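## Task

Cables pass through a conduit, and each carries a letter tag at one end only. Take the tag-free ends of cables J and L and seat them fully in the junction box side sockets marked J and L. Every plug sitting in a socket with the wrong letter offsets one correct plug. Plugs must stay seated without the robot holding them. Finish by releasing and moving the grippers away.

## Robot and tools

Robot: two Kinova Gen3 7-joint arms, left_arm and right_arm, each with a Robotiq 2F-85 parallel gripper and a wrist camera. Cameras: cam_high, cam_low, cam_left_wrist, cam_right_wrist, each 504x504, returned in that order with every result. Calibration for each camera is given, but fixed cameras may be off by a couple of degrees and millimetres.

Frame: one shared scene frame. Origin on the table top midway between the arms, +z up, +x out over the table, left_arm on the +y side (base near y=+0.28), right_arm on the -y side (base near y=-0.40). The names left and right do not match image sides. Reported hand positions can be a little wrong, more so at long reach.

Gripper frame: fingers point along its +z axis and close along its y axis. end_effector_position is the point between the pads when closed; closed fingertips extend about 19 mm past it, open ones about 6 mm. Closing also pushes the tips about 13 mm farther out, so leave that clearance above surfaces.

ROW format (used by execute_actions and move): 18 numbers, always both arms. Order: left x, y, z, qw, qx, qy, qz, left gripper position, left gripper speed, then the same nine for the right arm. x, y, z are an absolute target position in metres in the scene frame; the quaternion is an absolute target orientation, w first, in the scene frame. Gripper position runs -1 to +1: +1 fully open (85 mm), 0 about 41 mm, about -0.8 pads touch, -1 closes until blocked. Gripper speed runs -1 to +1: about 20 mm/s at -1, 85 at 0, 150 at +1. No force setting; a full close grips with roughly 190 to 235 N per pad.

execute_actions(actions): a list of actions; each action is a table of up to 15 rows, one row per 1/30 s step; a short table repeats its final row to fill 15 steps. An empty list just reports state and images. Any target more than 0.6 m from the gripper's current position along any of its own axes gets the action refused for both arms; if the first action fails this against the latest state, or any action is malformed, nothing runs. Each step the commanded pose is clipped to within 70 mm and 16 degrees of the measured pose, so far targets need several actions; position wins over orientation if both cannot be met.

move(target, speed, blocking): target is one 18-number row of absolute poses; each gripper travels a straight line there, all arms finishing together, 0.5 to 10 s. speed is the path top speed in m/s, 0.002 to 0.5, default 0.25 (turning up to twice that in rad/s). Paths ignore obstacles and the other arm; grippers can lag, wander, or overshoot speed near full stretch. Faster moves and targets set deeper past a contact press harder. blocking=false returns after 0.5 s while motion continues; then use wait or stop before sending anything else. The result adds a move: line with the ending (done, off_target, moving, held, fault) and limits (paced = pose clipped, held = some steps blocked; afterwards the arm may jump faster), plus each gripper's distance from target.

wait(seconds): 0 to 10; lets the scene run with last commands held; returns early if a running move ends. stop(): brakes the running move; needs stopping room. zoom_image(camera, region): region [x0, y0, x1, y1] in pixels of that camera's latest image, at most 504 by 504. read_manual(section): licence texts only. finished_scene(scene): ends the current scene, given its number; it cannot be undone and reports success.

Results: a state line left_arm: ... | right_arm: ... with each gripper's position and quaternion; Hand target lines show the pose the controller is currently chasing; step readings list positions, with HELD marking steps where an arm's command was held back. pose unreachable means the clearance check altered or blocked that arm's command. position_measured_pct is about 50 minus 50 times the finger position (0 = fully open); stopping below about 90 short of the commanded value means something is held or blocking; about 90 or more means pads met, maybe on something very thin.

Gripping: command -1 and keep sending it to hold. For a softer grip, open, then close to slightly narrower than the object. Release by commanding wider than the object. To leave a gripper unchanged, resend its previous position and speed (0 is a real command). To keep an arm still, resend its exact last reported pose each call. Keep quaternions constant across rows to hold orientation.

Hazards: contact torque reaching a joint's load limit (50.7 N m for the first four joints, 31.9 for the wrist three) freezes that arm for 10 s. Holding loads heats motors: MOTOR HOT from 60 °C, OVER-TEMPERATURE FAULT at 75 °C, where the arm sags. Do not let the arms collide or push each other; avoid drops, slams, hard pushes; anything leaving the table fails the task. The mounting plates and rear frame are fixed obstacles. Loose objects may occasionally get nudged. Plugs must remain seated after release, then retreat.

Each tool is called after "Emit:" as name([rows], argument=value, ...), one row to a line, values as JSON.

## Session

Emit:
execute_actions(actions=[])

Scene clock: 0.00 s.
left_arm: end_effector_position=(+0.2279, +0.4507, +0.1750) position_measured_pct=0.0 end_effector_quat_wxyz=(+0.654, +0.259, -0.708, -0.070) | right_arm: end_effector_position=(+0.0920, -0.3268, +0.3680) position_measured_pct=0.0 end_effector_quat_wxyz=(+0.140, +0.902, -0.396, +0.100)
Joint positions: left_arm=[-0.514  1.416 -0.117  1.103 -0.171  1.936  1.967] | right_arm=[-0.982  0.225 -0.416  2.353  0.256  1.111  2.176]
Joint velocities: left_arm=[ 0.    -0.001 -0.    -0.     0.    -0.     0.   ] | right_arm=[ 0.001  0.001 -0.    -0.001  0.     0.001 -0.001]
Hand target (left_arm): +0.228, +0.451, +0.175; +0.654, +0.259, -0.708, -0.070
Hand target (right_arm): +0.092, -0.327, +0.368; +0.140, +0.902, -0.396, +0.100

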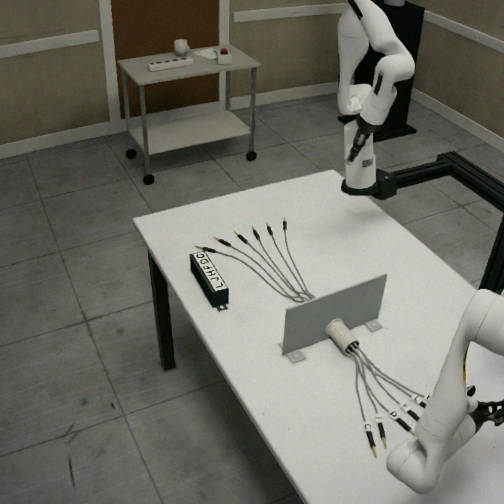

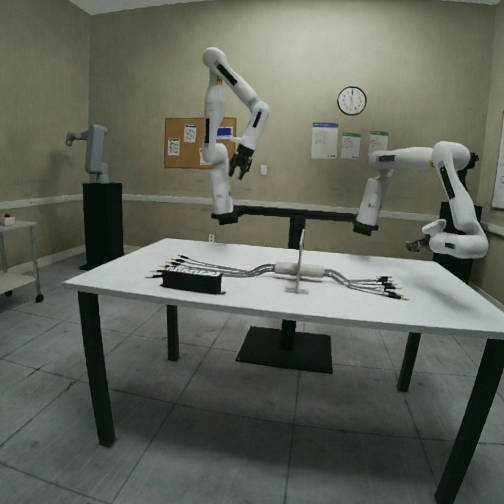

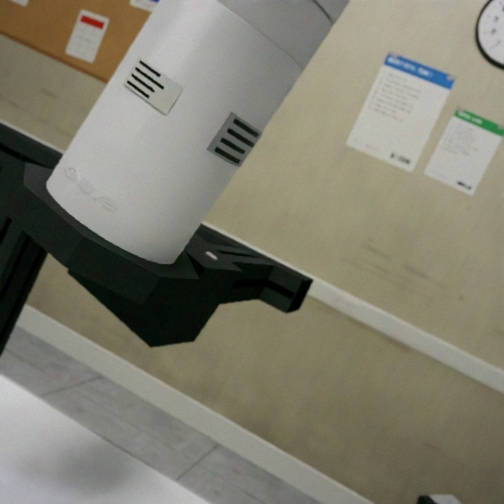

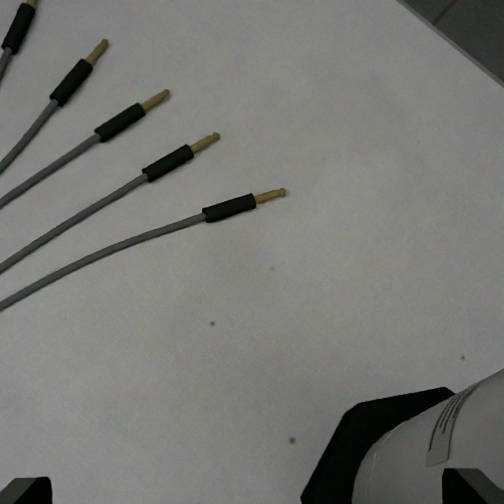

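Emit:
move(target=[0.36,0.3,0.35,0,1,0,0,1,0,0.36,-0.4,0.4,0,1,0,0,1,0])

Scene clock: 5.93 s.
left_arm: end_effector_position=(+0.3607, +0.2997, +0.3521) position_measured_pct=0.0 end_effector_quat_wxyz=(-0.000, +1.000, -0.001, -0.001) | right_arm: end_effector_position=(+0.3597, -0.3992, +0.3998) position_measured_pct=0.0 end_effector_quat_wxyz=(-0.001, +1.000, +0.000, -0.001)
Joint positions: left_arm=[ 0.676  0.433 -0.93   1.942  0.227  0.873  4.499] | right_arm=[-0.195  0.201 -0.013  1.937  0.214  1.017  4.272]
Joint velocities: left_arm=[ 0.017  0.004  0.007 -0.001 -0.007 -0.001  0.011] | right_arm=[ 0.001  0.003  0.001 -0.001 -0.001 -0.001  0.002]
Hand target (left_arm): +0.361, +0.299, +0.352; -0.000, +1.000, -0.002, -0.001
Hand target (right_arm): +0.360, -0.399, +0.400; -0.001, +1.000, +0.000, -0.001
Off the commanded pose (left_arm): 0.002 m, 0 deg.
Off the commanded pose (right_arm): 0.001 m, 0 deg.
move: done
camera_calibration (this result's frames):
cam_left_wrist: T_world_to_cam=[[-0.0306088, -0.998034, 0.0546862, 0.283591], [-0.998955, 0.0286876, -0.0355775, 0.42883], [0.0339387, -0.055718, -0.99787, 0.500055], [0, 0, 0, 1]] pos_world=[0.420091, 0.298593, 0.498738]
cam_right_wrist: T_world_to_cam=[[0.00886018, -0.999856, 0.0144885, -0.410325], [-0.99996, -0.00887459, -0.000930555, 0.409208], [0.001059, -0.0144797, -0.999895, 0.537707], [0, 0, 0, 1]] pos_world=[0.412258, -0.398848, 0.543976]

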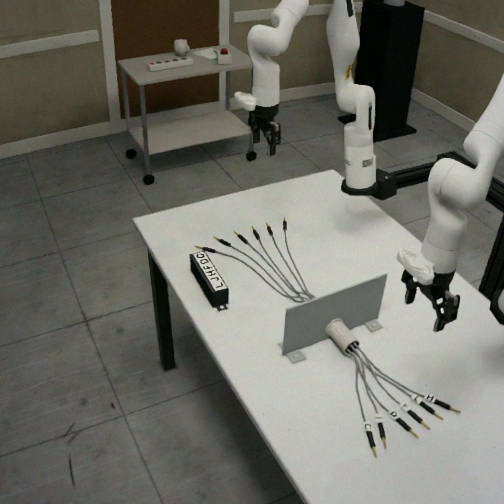

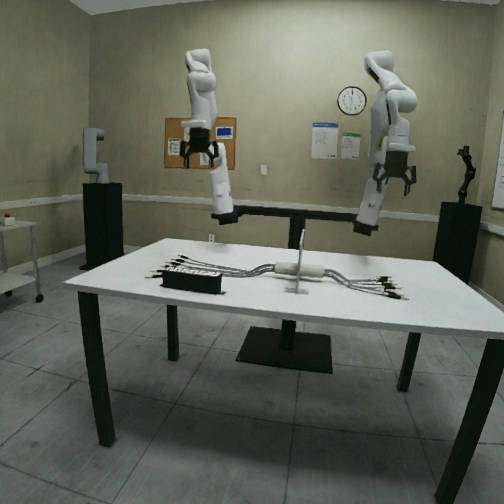

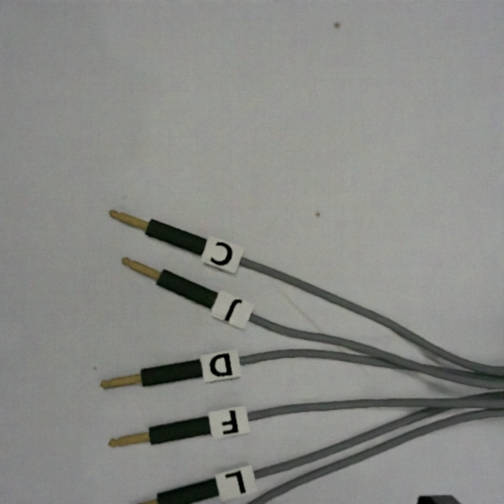

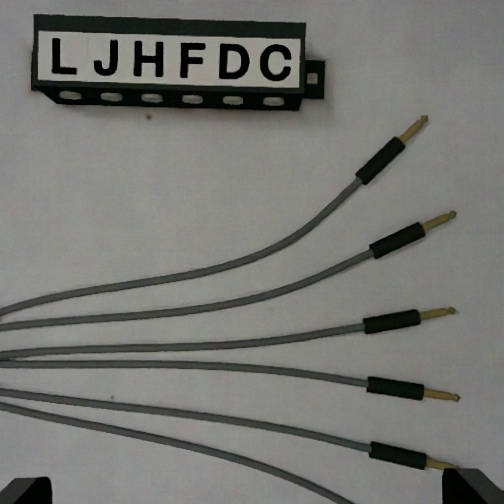

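Emit:
move(target=[0.41,0.318,0.1,0,0.839,0.545,0,-0.3,0,0.36,-0.4,0.4,0,1,0,0,1,0])

Emit:
move(target=[0.41,0.318,0.023,0,0.839,0.545,0,-0.3,0,0.36,-0.4,0.4,0,1,0,0,1,0], speed=0.08)

Emit:
zoom_image(camera="cam_high", region=[320,350,480,480])

Scene clock: 8.90 s.
left_arm: end_effector_position=(+0.4102, +0.3175, +0.0997) position_measured_pct=65.1 end_effector_quat_wxyz=(-0.000, +0.839, +0.545, -0.001) | right_arm: end_effector_position=(+0.3600, -0.4000, +0.4000) position_measured_pct=0.0 end_effector_quat_wxyz=(-0.000, +1.000, -0.000, +0.000)
Joint positions: left_arm=[ 0.275  1.026 -0.676  1.918  1.022  0.462  4.926] | right_arm=[-0.196  0.201 -0.012  1.937  0.217  1.018  4.27 ]
Joint velocities: left_arm=[-0.003  0.005 -0.001 -0.001  0.002 -0.001  0.   ] | right_arm=[-0.001  0.    -0.001 -0.001 -0.    -0.    -0.   ]
Hand target (left_arm): +0.410, +0.318, +0.099; -0.000, +0.839, +0.545, -0.001
Hand target (right_arm): +0.360, -0.400, +0.400; -0.000, +1.000, -0.000, +0.000
Off the commanded pose (left_arm): 0.001 m, 0 deg.
Off the commanded pose (right_arm): 0.000 m, 0 deg.
move: done
camera_calibration (this result's frames):
cam_left_wrist: T_world_to_cam=[[0.899998, -0.432541, 0.0539649, -0.244564], [-0.431116, -0.901565, -0.0363129, 0.531367], [0.0643597, 0.00941639, -0.997882, 0.214346], [0, 0, 0, 1]] pos_world=[0.435393, 0.371259, 0.246385]
cam_right_wrist: T_world_to_cam=[[0.00819384, -0.999821, 0.0170519, -0.411904], [-0.999964, -0.00822781, -0.00192313, 0.410175], [0.00206309, -0.0170355, -0.999853, 0.536451], [0, 0, 0, 1]] pos_world=[0.412429, -0.399316, 0.544184]

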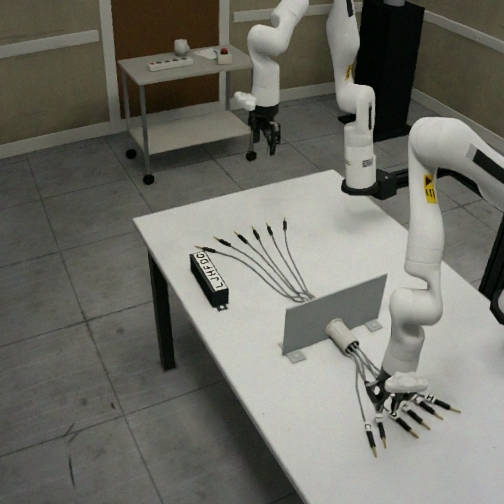

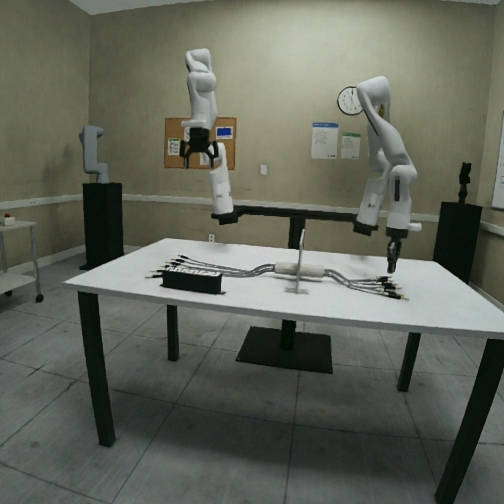

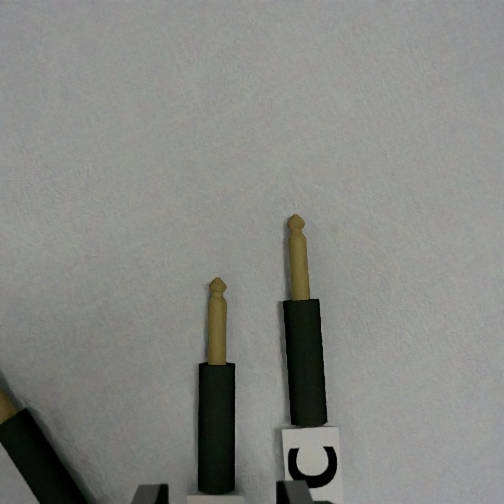

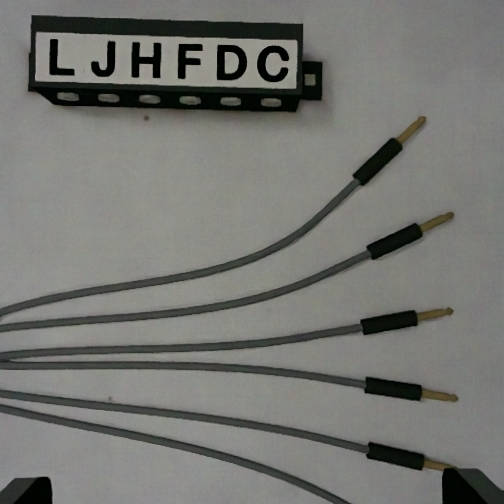

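Scene clock: 10.23 s.
left_arm: end_effector_position=(+0.4102, +0.3177, +0.0232) position_measured_pct=65.1 end_effector_quat_wxyz=(+0.000, +0.839, +0.545, +0.000) | right_arm: end_effector_position=(+0.3600, -0.4000, +0.4000) position_measured_pct=0.0 end_effector_quat_wxyz=(+0.000, +1.000, -0.000, +0.000)
Joint positions: left_arm=[ 0.141  1.164 -0.505  1.861  1.189  0.307  4.76 ] | right_arm=[-0.196  0.201 -0.012  1.937  0.217  1.018  4.27 ]
Joint velocities: left_arm=[-0.005  0.002  0.001  0.001  0.003 -0.002 -0.004] | right_arm=[-0.    -0.    -0.     0.001  0.    -0.002  0.   ]
Hand target (left_arm): +0.410, +0.318, +0.023; +0.000, +0.838, +0.545, -0.000
Hand target (right_arm): +0.360, -0.400, +0.400; +0.000, +1.000, +0.000, -0.000
Off the commanded pose (left_arm): 0.000 m, 0 deg.
Off the commanded pose (right_arm): 0.000 m, 0 deg.
move: done
camera_calibration (this result's frames):
cam_left_wrist: T_world_to_cam=[[0.900093, -0.432211, 0.0550121, -0.240517], [-0.430738, -0.901722, -0.0369031, 0.5286], [0.0655556, 0.0095204, -0.997804, 0.137488], [0, 0, 0, 1]] pos_world=[0.435163, 0.371387, 0.169924]
cam_right_wrist: T_world_to_cam=[[0.00819556, -0.999821, 0.0170528, -0.411904], [-0.999964, -0.00822949, -0.0019207, 0.410175], [0.0020607, -0.0170365, -0.999853, 0.536452], [0, 0, 0, 1]] pos_world=[0.41243, -0.399315, 0.544185]

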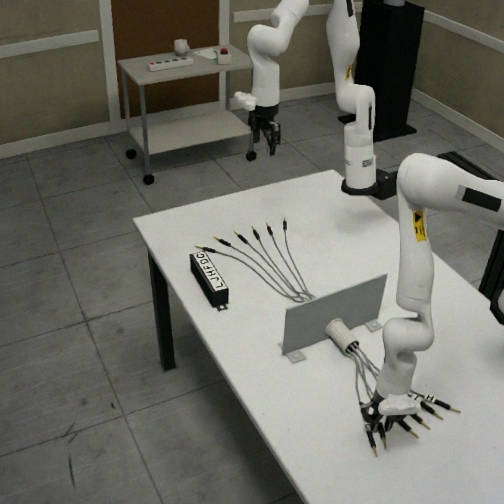

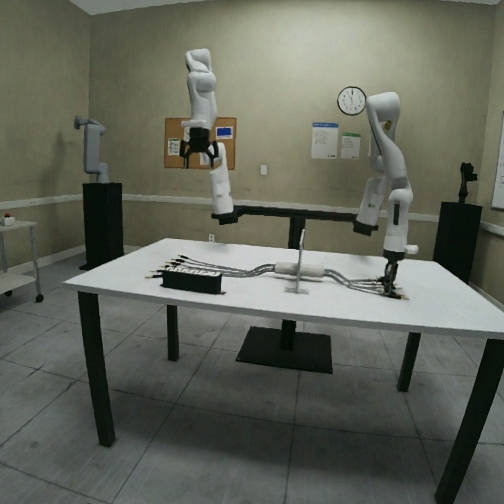

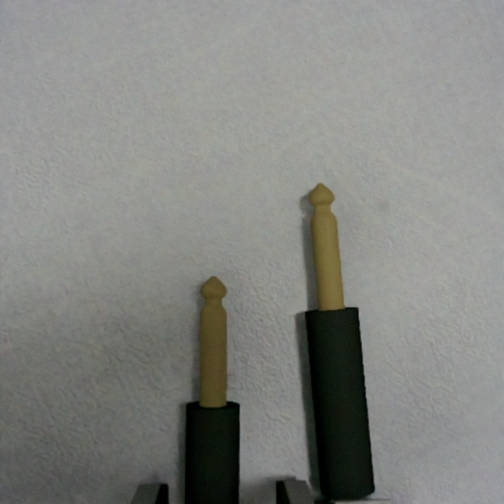

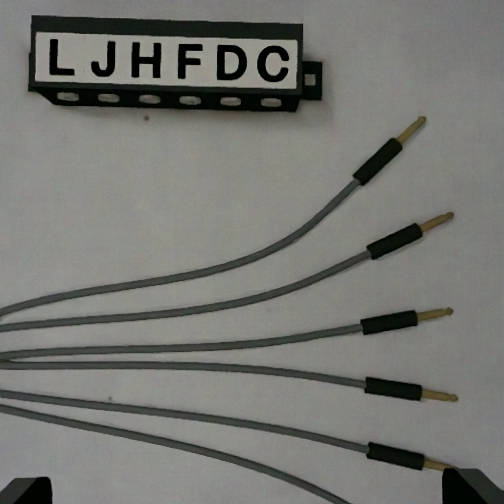

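Region (320, 350, 480, 480) of cam_high's 504x504 image, scaled by 3.150, with more detail than that image has; it fills the top 410 rows of this view, and the rest is white.

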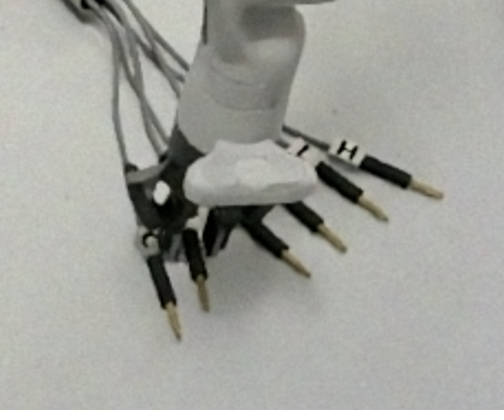

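Emit:
move(target=[0.41,0.318,0.022,0,0.839,0.545,0,-1,0,0.36,-0.4,0.4,0,1,0,0,1,0])

Emit:
move(target=[0.42,0.378,0.026,0,0.839,0.545,0,-1,0,0.36,-0.4,0.4,0,1,0,0,1,0], speed=0.06)

Scene clock: 11.03 s.
left_arm: end_effector_position=(+0.4101, +0.3179, +0.0232) position_measured_pct=82.9 end_effector_quat_wxyz=(+0.001, +0.839, +0.545, +0.000) | right_arm: end_effector_position=(+0.3600, -0.4000, +0.4000) position_measured_pct=0.0 end_effector_quat_wxyz=(-0.000, +1.000, -0.000, +0.000)
Joint positions: left_arm=[ 0.139  1.163 -0.503  1.862  1.191  0.306  4.757] | right_arm=[-0.196  0.201 -0.012  1.937  0.217  1.018  4.27 ]
Joint velocities: left_arm=[-0.     0.001 -0.001 -0.     0.    -0.    -0.001] | right_arm=[ 0.001 -0.    -0.     0.    -0.    -0.001 -0.   ]
Hand target (left_arm): +0.410, +0.318, +0.022; -0.000, +0.839, +0.545, -0.000
Hand target (right_arm): +0.360, -0.400, +0.400; +0.000, +1.000, -0.000, -0.000
Off the commanded pose (left_arm): 0.001 m, 0 deg.
Off the commanded pose (right_arm): 0.000 m, 0 deg.
move: done
camera_calibration (this result's frames):
cam_left_wrist: T_world_to_cam=[[0.900092, -0.432131, 0.0556569, -0.240373], [-0.430663, -0.901765, -0.0367297, 0.528706], [0.0660615, 0.00909073, -0.997774, 0.137464], [0, 0, 0, 1]] pos_world=[0.434971, 0.371646, 0.169955]
cam_right_wrist: T_world_to_cam=[[0.00819576, -0.999821, 0.0170526, -0.411904], [-0.999964, -0.00822969, -0.0019209, 0.410175], [0.0020609, -0.0170363, -0.999853, 0.536452], [0, 0, 0, 1]] pos_world=[0.41243, -0.399315, 0.544185]

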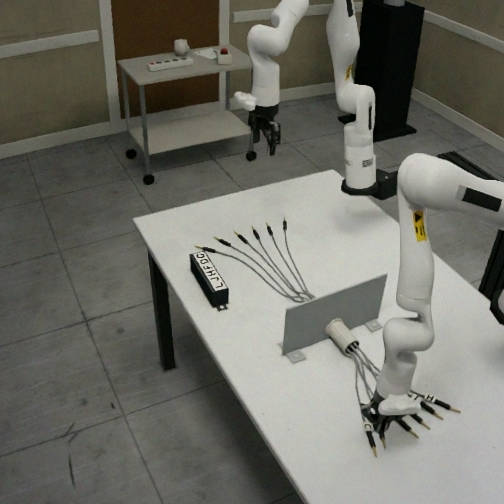

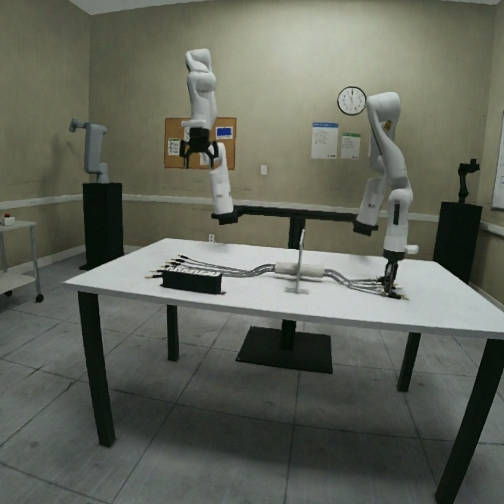

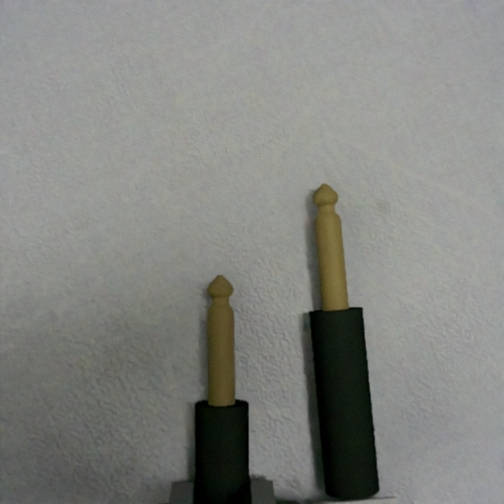

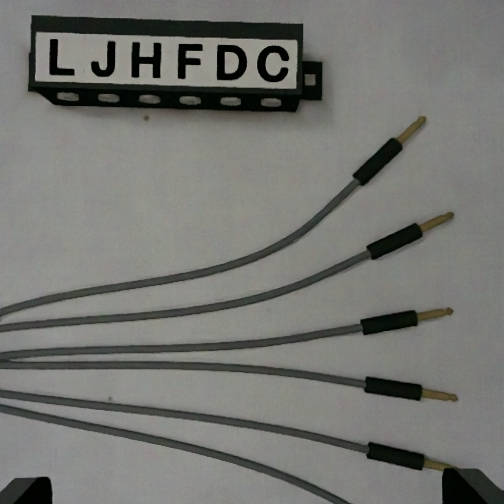

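Scene clock: 12.37 s.
left_arm: end_effector_position=(+0.4201, +0.3778, +0.0259) position_measured_pct=82.9 end_effector_quat_wxyz=(-0.000, +0.839, +0.544, -0.000) | right_arm: end_effector_position=(+0.3600, -0.4000, +0.4000) position_measured_pct=0.0 end_effector_quat_wxyz=(-0.000, +1.000, -0.000, +0.000)
Joint positions: left_arm=[ 0.03   1.15  -0.548  1.82   1.135  0.361  4.695] | right_arm=[-0.196  0.201 -0.012  1.937  0.217  1.018  4.27 ]
Joint velocities: left_arm=[-0.003 -0.     0.    -0.001  0.     0.003 -0.001] | right_arm=[-0.001  0.     0.    -0.     0.    -0.001 -0.   ]
Hand target (left_arm): +0.420, +0.378, +0.026; -0.000, +0.839, +0.545, +0.000
Hand target (right_arm): +0.360, -0.400, +0.400; +0.000, +1.000, -0.000, -0.000
Off the commanded pose (left_arm): 0.000 m, 0 deg.
Off the commanded pose (right_arm): 0.000 m, 0 deg.
move: done
camera_calibration (this result's frames):
cam_left_wrist: T_world_to_cam=[[0.899744, -0.433013, 0.0544089, -0.223116], [-0.43154, -0.901334, -0.0370115, 0.587337], [0.065067, 0.00982126, -0.997833, 0.139105], [0, 0, 0, 1]] pos_world=[0.445155, 0.431409, 0.172681]
cam_right_wrist: T_world_to_cam=[[0.00819566, -0.999821, 0.0170527, -0.411904], [-0.999964, -0.00822959, -0.00192072, 0.410175], [0.00206071, -0.0170363, -0.999853, 0.536452], [0, 0, 0, 1]] pos_world=[0.41243, -0.399315, 0.544185]

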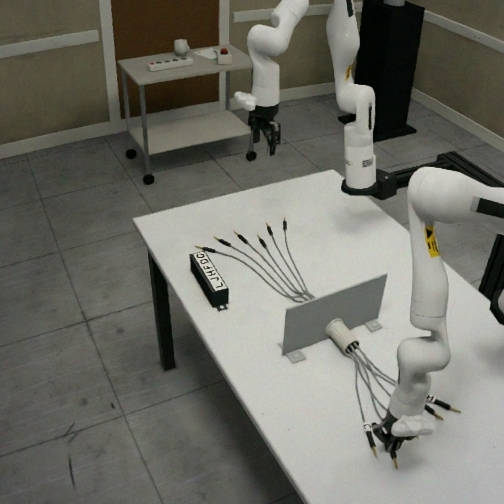

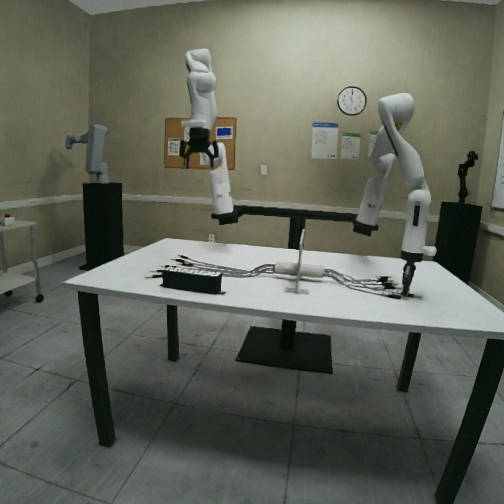

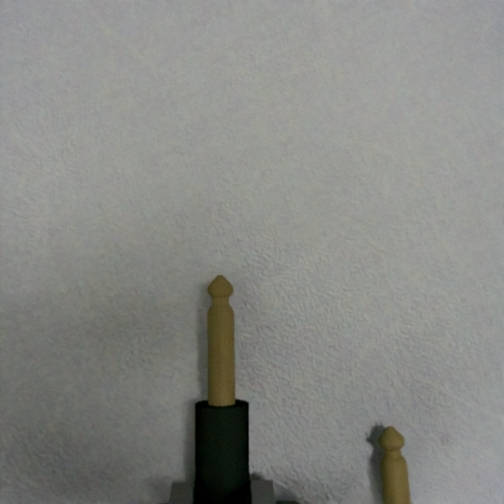

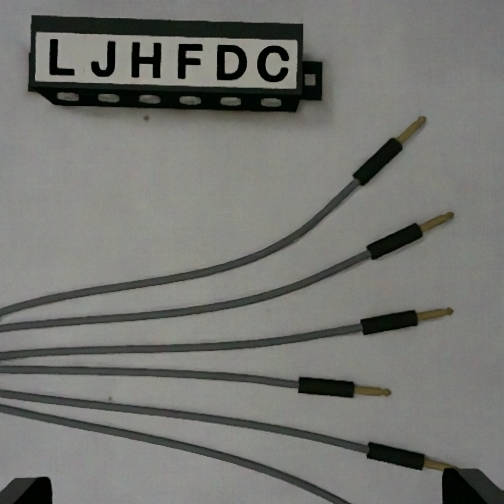

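Emit:
move(target=[0.42,0.378,0.025,0,0.839,0.545,0,-0.3,0,0.36,-0.4,0.4,0,1,0,0,1,0])

Emit:
move(target=[0.42,0.378,0.07,0,0.839,0.545,0,-0.3,0,0.36,-0.4,0.4,0,1,0,0,1,0])

Emit:
move(target=[0.265,0.32,0.08,0,0.643,0.766,0,-0.3,0,0.36,-0.4,0.4,0,1,0,0,1,0])

Scene clock: 13.17 s.
left_arm: end_effector_position=(+0.4200, +0.3780, +0.0250) position_measured_pct=65.1 end_effector_quat_wxyz=(+0.000, +0.839, +0.545, +0.000) | right_arm: end_effector_position=(+0.3600, -0.4000, +0.4000) position_measured_pct=0.0 end_effector_quat_wxyz=(-0.000, +1.000, -0.000, +0.000)
Joint positions: left_arm=[ 0.027  1.151 -0.545  1.82   1.137  0.359  4.692] | right_arm=[-0.196  0.201 -0.012  1.937  0.217  1.018  4.27 ]
Joint velocities: left_arm=[-0.001 -0.002  0.001  0.    -0.001  0.    -0.   ] | right_arm=[-0.     0.    -0.001  0.001  0.001  0.001  0.   ]
Hand target (left_arm): +0.420, +0.378, +0.025; -0.000, +0.839, +0.545, +0.000
Hand target (right_arm): +0.360, -0.400, +0.400; +0.000, +1.000, -0.000, -0.000
Off the commanded pose (left_arm): 0.000 m, 0 deg.
Off the commanded pose (right_arm): 0.000 m, 0 deg.
move: done
camera_calibration (this result's frames):
cam_left_wrist: T_world_to_cam=[[0.900005, -0.432434, 0.0546895, -0.223265], [-0.430951, -0.901612, -0.0371088, 0.587349], [0.0653559, 0.00982964, -0.997814, 0.138059], [0, 0, 0, 1]] pos_world=[0.445036, 0.431656, 0.171763]
cam_right_wrist: T_world_to_cam=[[0.008196, -0.999821, 0.0170527, -0.411904], [-0.999964, -0.00822993, -0.00192089, 0.410175], [0.00206089, -0.0170363, -0.999853, 0.536452], [0, 0, 0, 1]] pos_world=[0.41243, -0.399315, 0.544185]

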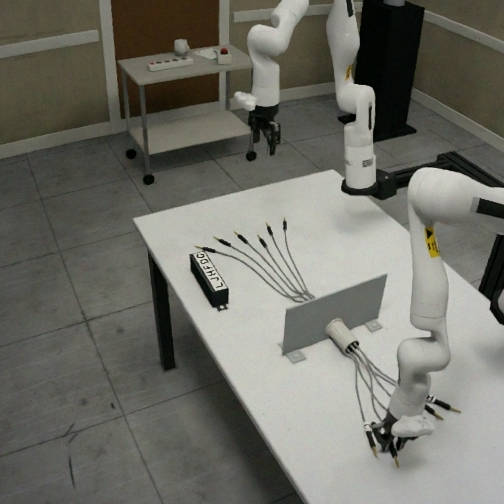

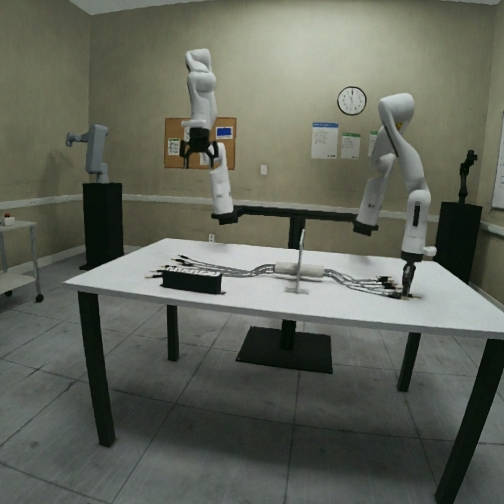

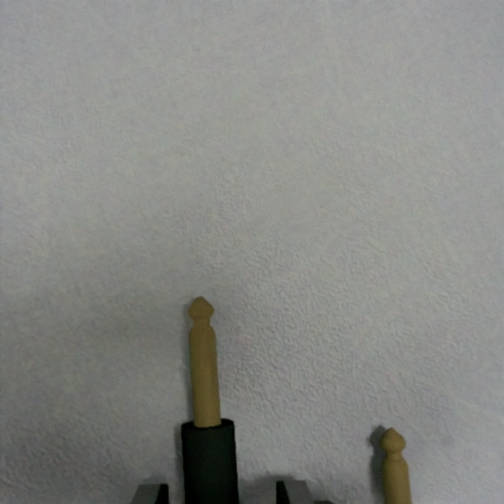

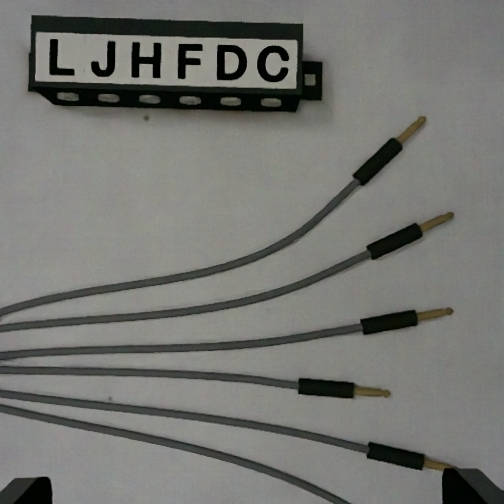

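Scene clock: 14.00 s.
left_arm: end_effector_position=(+0.4198, +0.3782, +0.0698) position_measured_pct=65.1 end_effector_quat_wxyz=(-0.000, +0.839, +0.545, -0.000) | right_arm: end_effector_position=(+0.3600, -0.4000, +0.4000) position_measured_pct=0.0 end_effector_quat_wxyz=(-0.000, +1.000, -0.000, +0.000)
Joint positions: left_arm=[ 0.096  1.068 -0.632  1.859  1.052  0.438  4.774] | right_arm=[-0.196  0.201 -0.012  1.937  0.217  1.018  4.27 ]
Joint velocities: left_arm=[ 0.004 -0.003 -0.001 -0.    -0.002  0.002  0.002] | right_arm=[-0.001 -0.001  0.001  0.001 -0.001 -0.001 -0.001]
Hand target (left_arm): +0.420, +0.378, +0.070; -0.000, +0.839, +0.545, +0.000
Hand target (right_arm): +0.360, -0.400, +0.400; +0.000, +1.000, -0.000, -0.000
Off the commanded pose (left_arm): 0.000 m, 0 deg.
Off the commanded pose (right_arm): 0.000 m, 0 deg.
move: done
camera_calibration (this result's frames):
cam_left_wrist: T_world_to_cam=[[0.900031, -0.43243, 0.0542985, -0.225399], [-0.430952, -0.901612, -0.0370907, 0.589126], [0.0649953, 0.00998276, -0.997836, 0.182902], [0, 0, 0, 1]] pos_world=[0.444863, 0.431868, 0.216596]
cam_right_wrist: T_world_to_cam=[[0.00819543, -0.999821, 0.0170527, -0.411904], [-0.999964, -0.00822937, -0.00192071, 0.410175], [0.0020607, -0.0170364, -0.999853, 0.536452], [0, 0, 0, 1]] pos_world=[0.41243, -0.399315, 0.544185]

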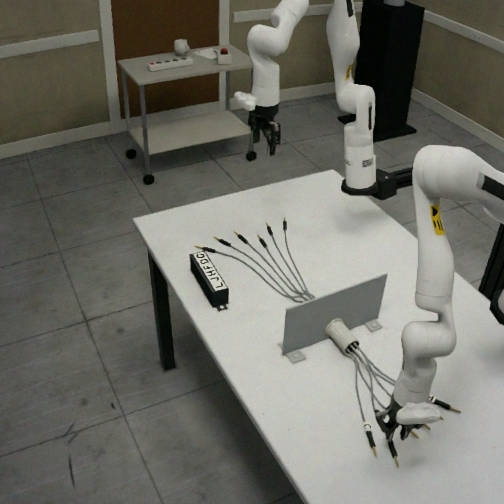

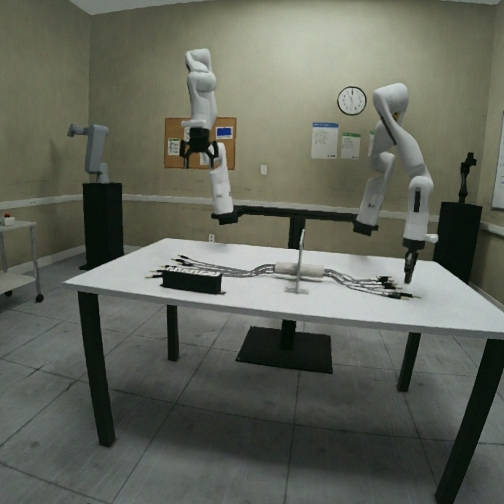

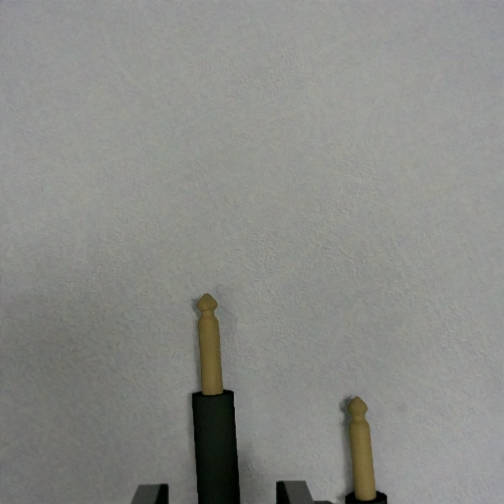

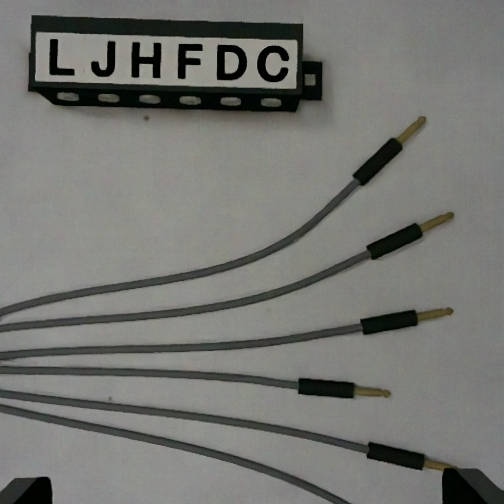

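Scene clock: 15.97 s.
left_arm: end_effector_position=(+0.2642, +0.3204, +0.0796) position_measured_pct=65.1 end_effector_quat_wxyz=(-0.001, +0.642, +0.766, -0.001) | right_arm: end_effector_position=(+0.3600, -0.4000, +0.4000) position_measured_pct=0.0 end_effector_quat_wxyz=(-0.000, +1.000, -0.000, +0.000)
Joint positions: left_arm=[ 0.288  1.096 -0.684  2.371  2.096  0.492  4.386] | right_arm=[-0.196  0.201 -0.012  1.937  0.217  1.018  4.27 ]
Joint velocities: left_arm=[ 0.013  0.012 -0.003  0.007  0.016  0.012 -0.014] | right_arm=[-0.001 -0.001  0.     0.001 -0.    -0.003  0.   ]
Hand target (left_arm): +0.264, +0.320, +0.079; -0.001, +0.643, +0.766, -0.001
Hand target (right_arm): +0.360, -0.400, +0.400; +0.000, +1.000, -0.000, -0.000
Off the commanded pose (left_arm): 0.001 m, 0 deg.
Off the commanded pose (right_arm): 0.000 m, 0 deg.
move: done
camera_calibration (this result's frames):
cam_left_wrist: T_world_to_cam=[[0.988013, 0.145361, 0.0519675, -0.319123], [0.147325, -0.988426, -0.0361881, 0.345246], [0.0461057, 0.0434105, -0.997993, 0.197651], [0, 0, 0, 1]] pos_world=[0.255321, 0.379058, 0.226333]
cam_right_wrist: T_world_to_cam=[[0.0081957, -0.999821, 0.0170528, -0.411904], [-0.999964, -0.00822964, -0.00192067, 0.410175], [0.00206066, -0.0170364, -0.999853, 0.536452], [0, 0, 0, 1]] pos_world=[0.41243, -0.399315, 0.544185]

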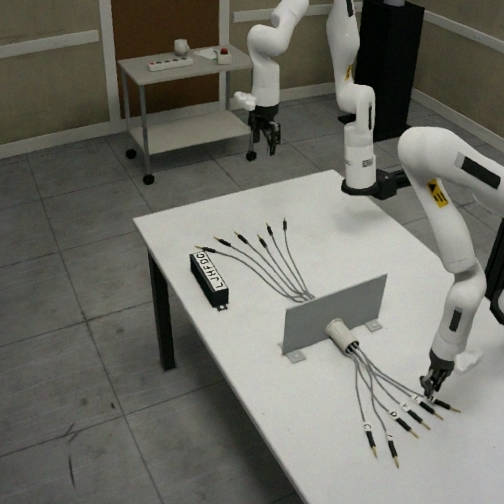

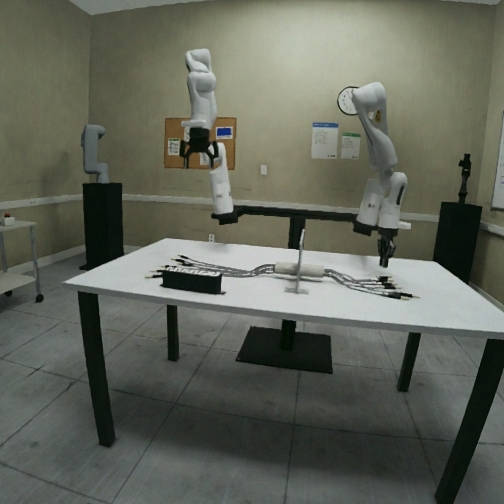

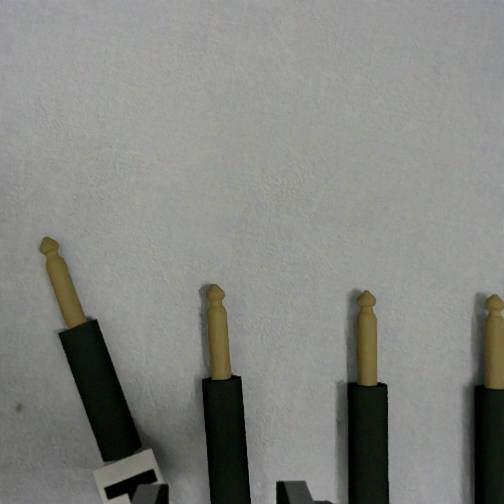

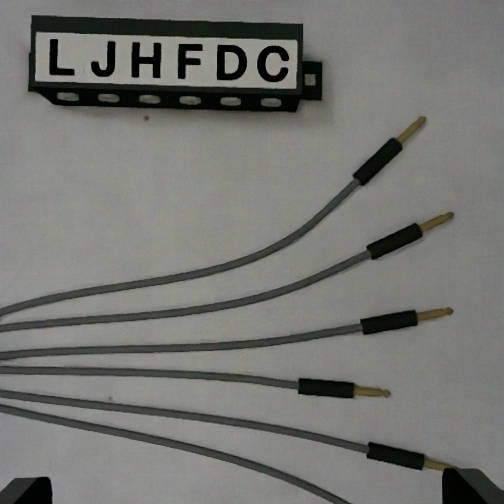

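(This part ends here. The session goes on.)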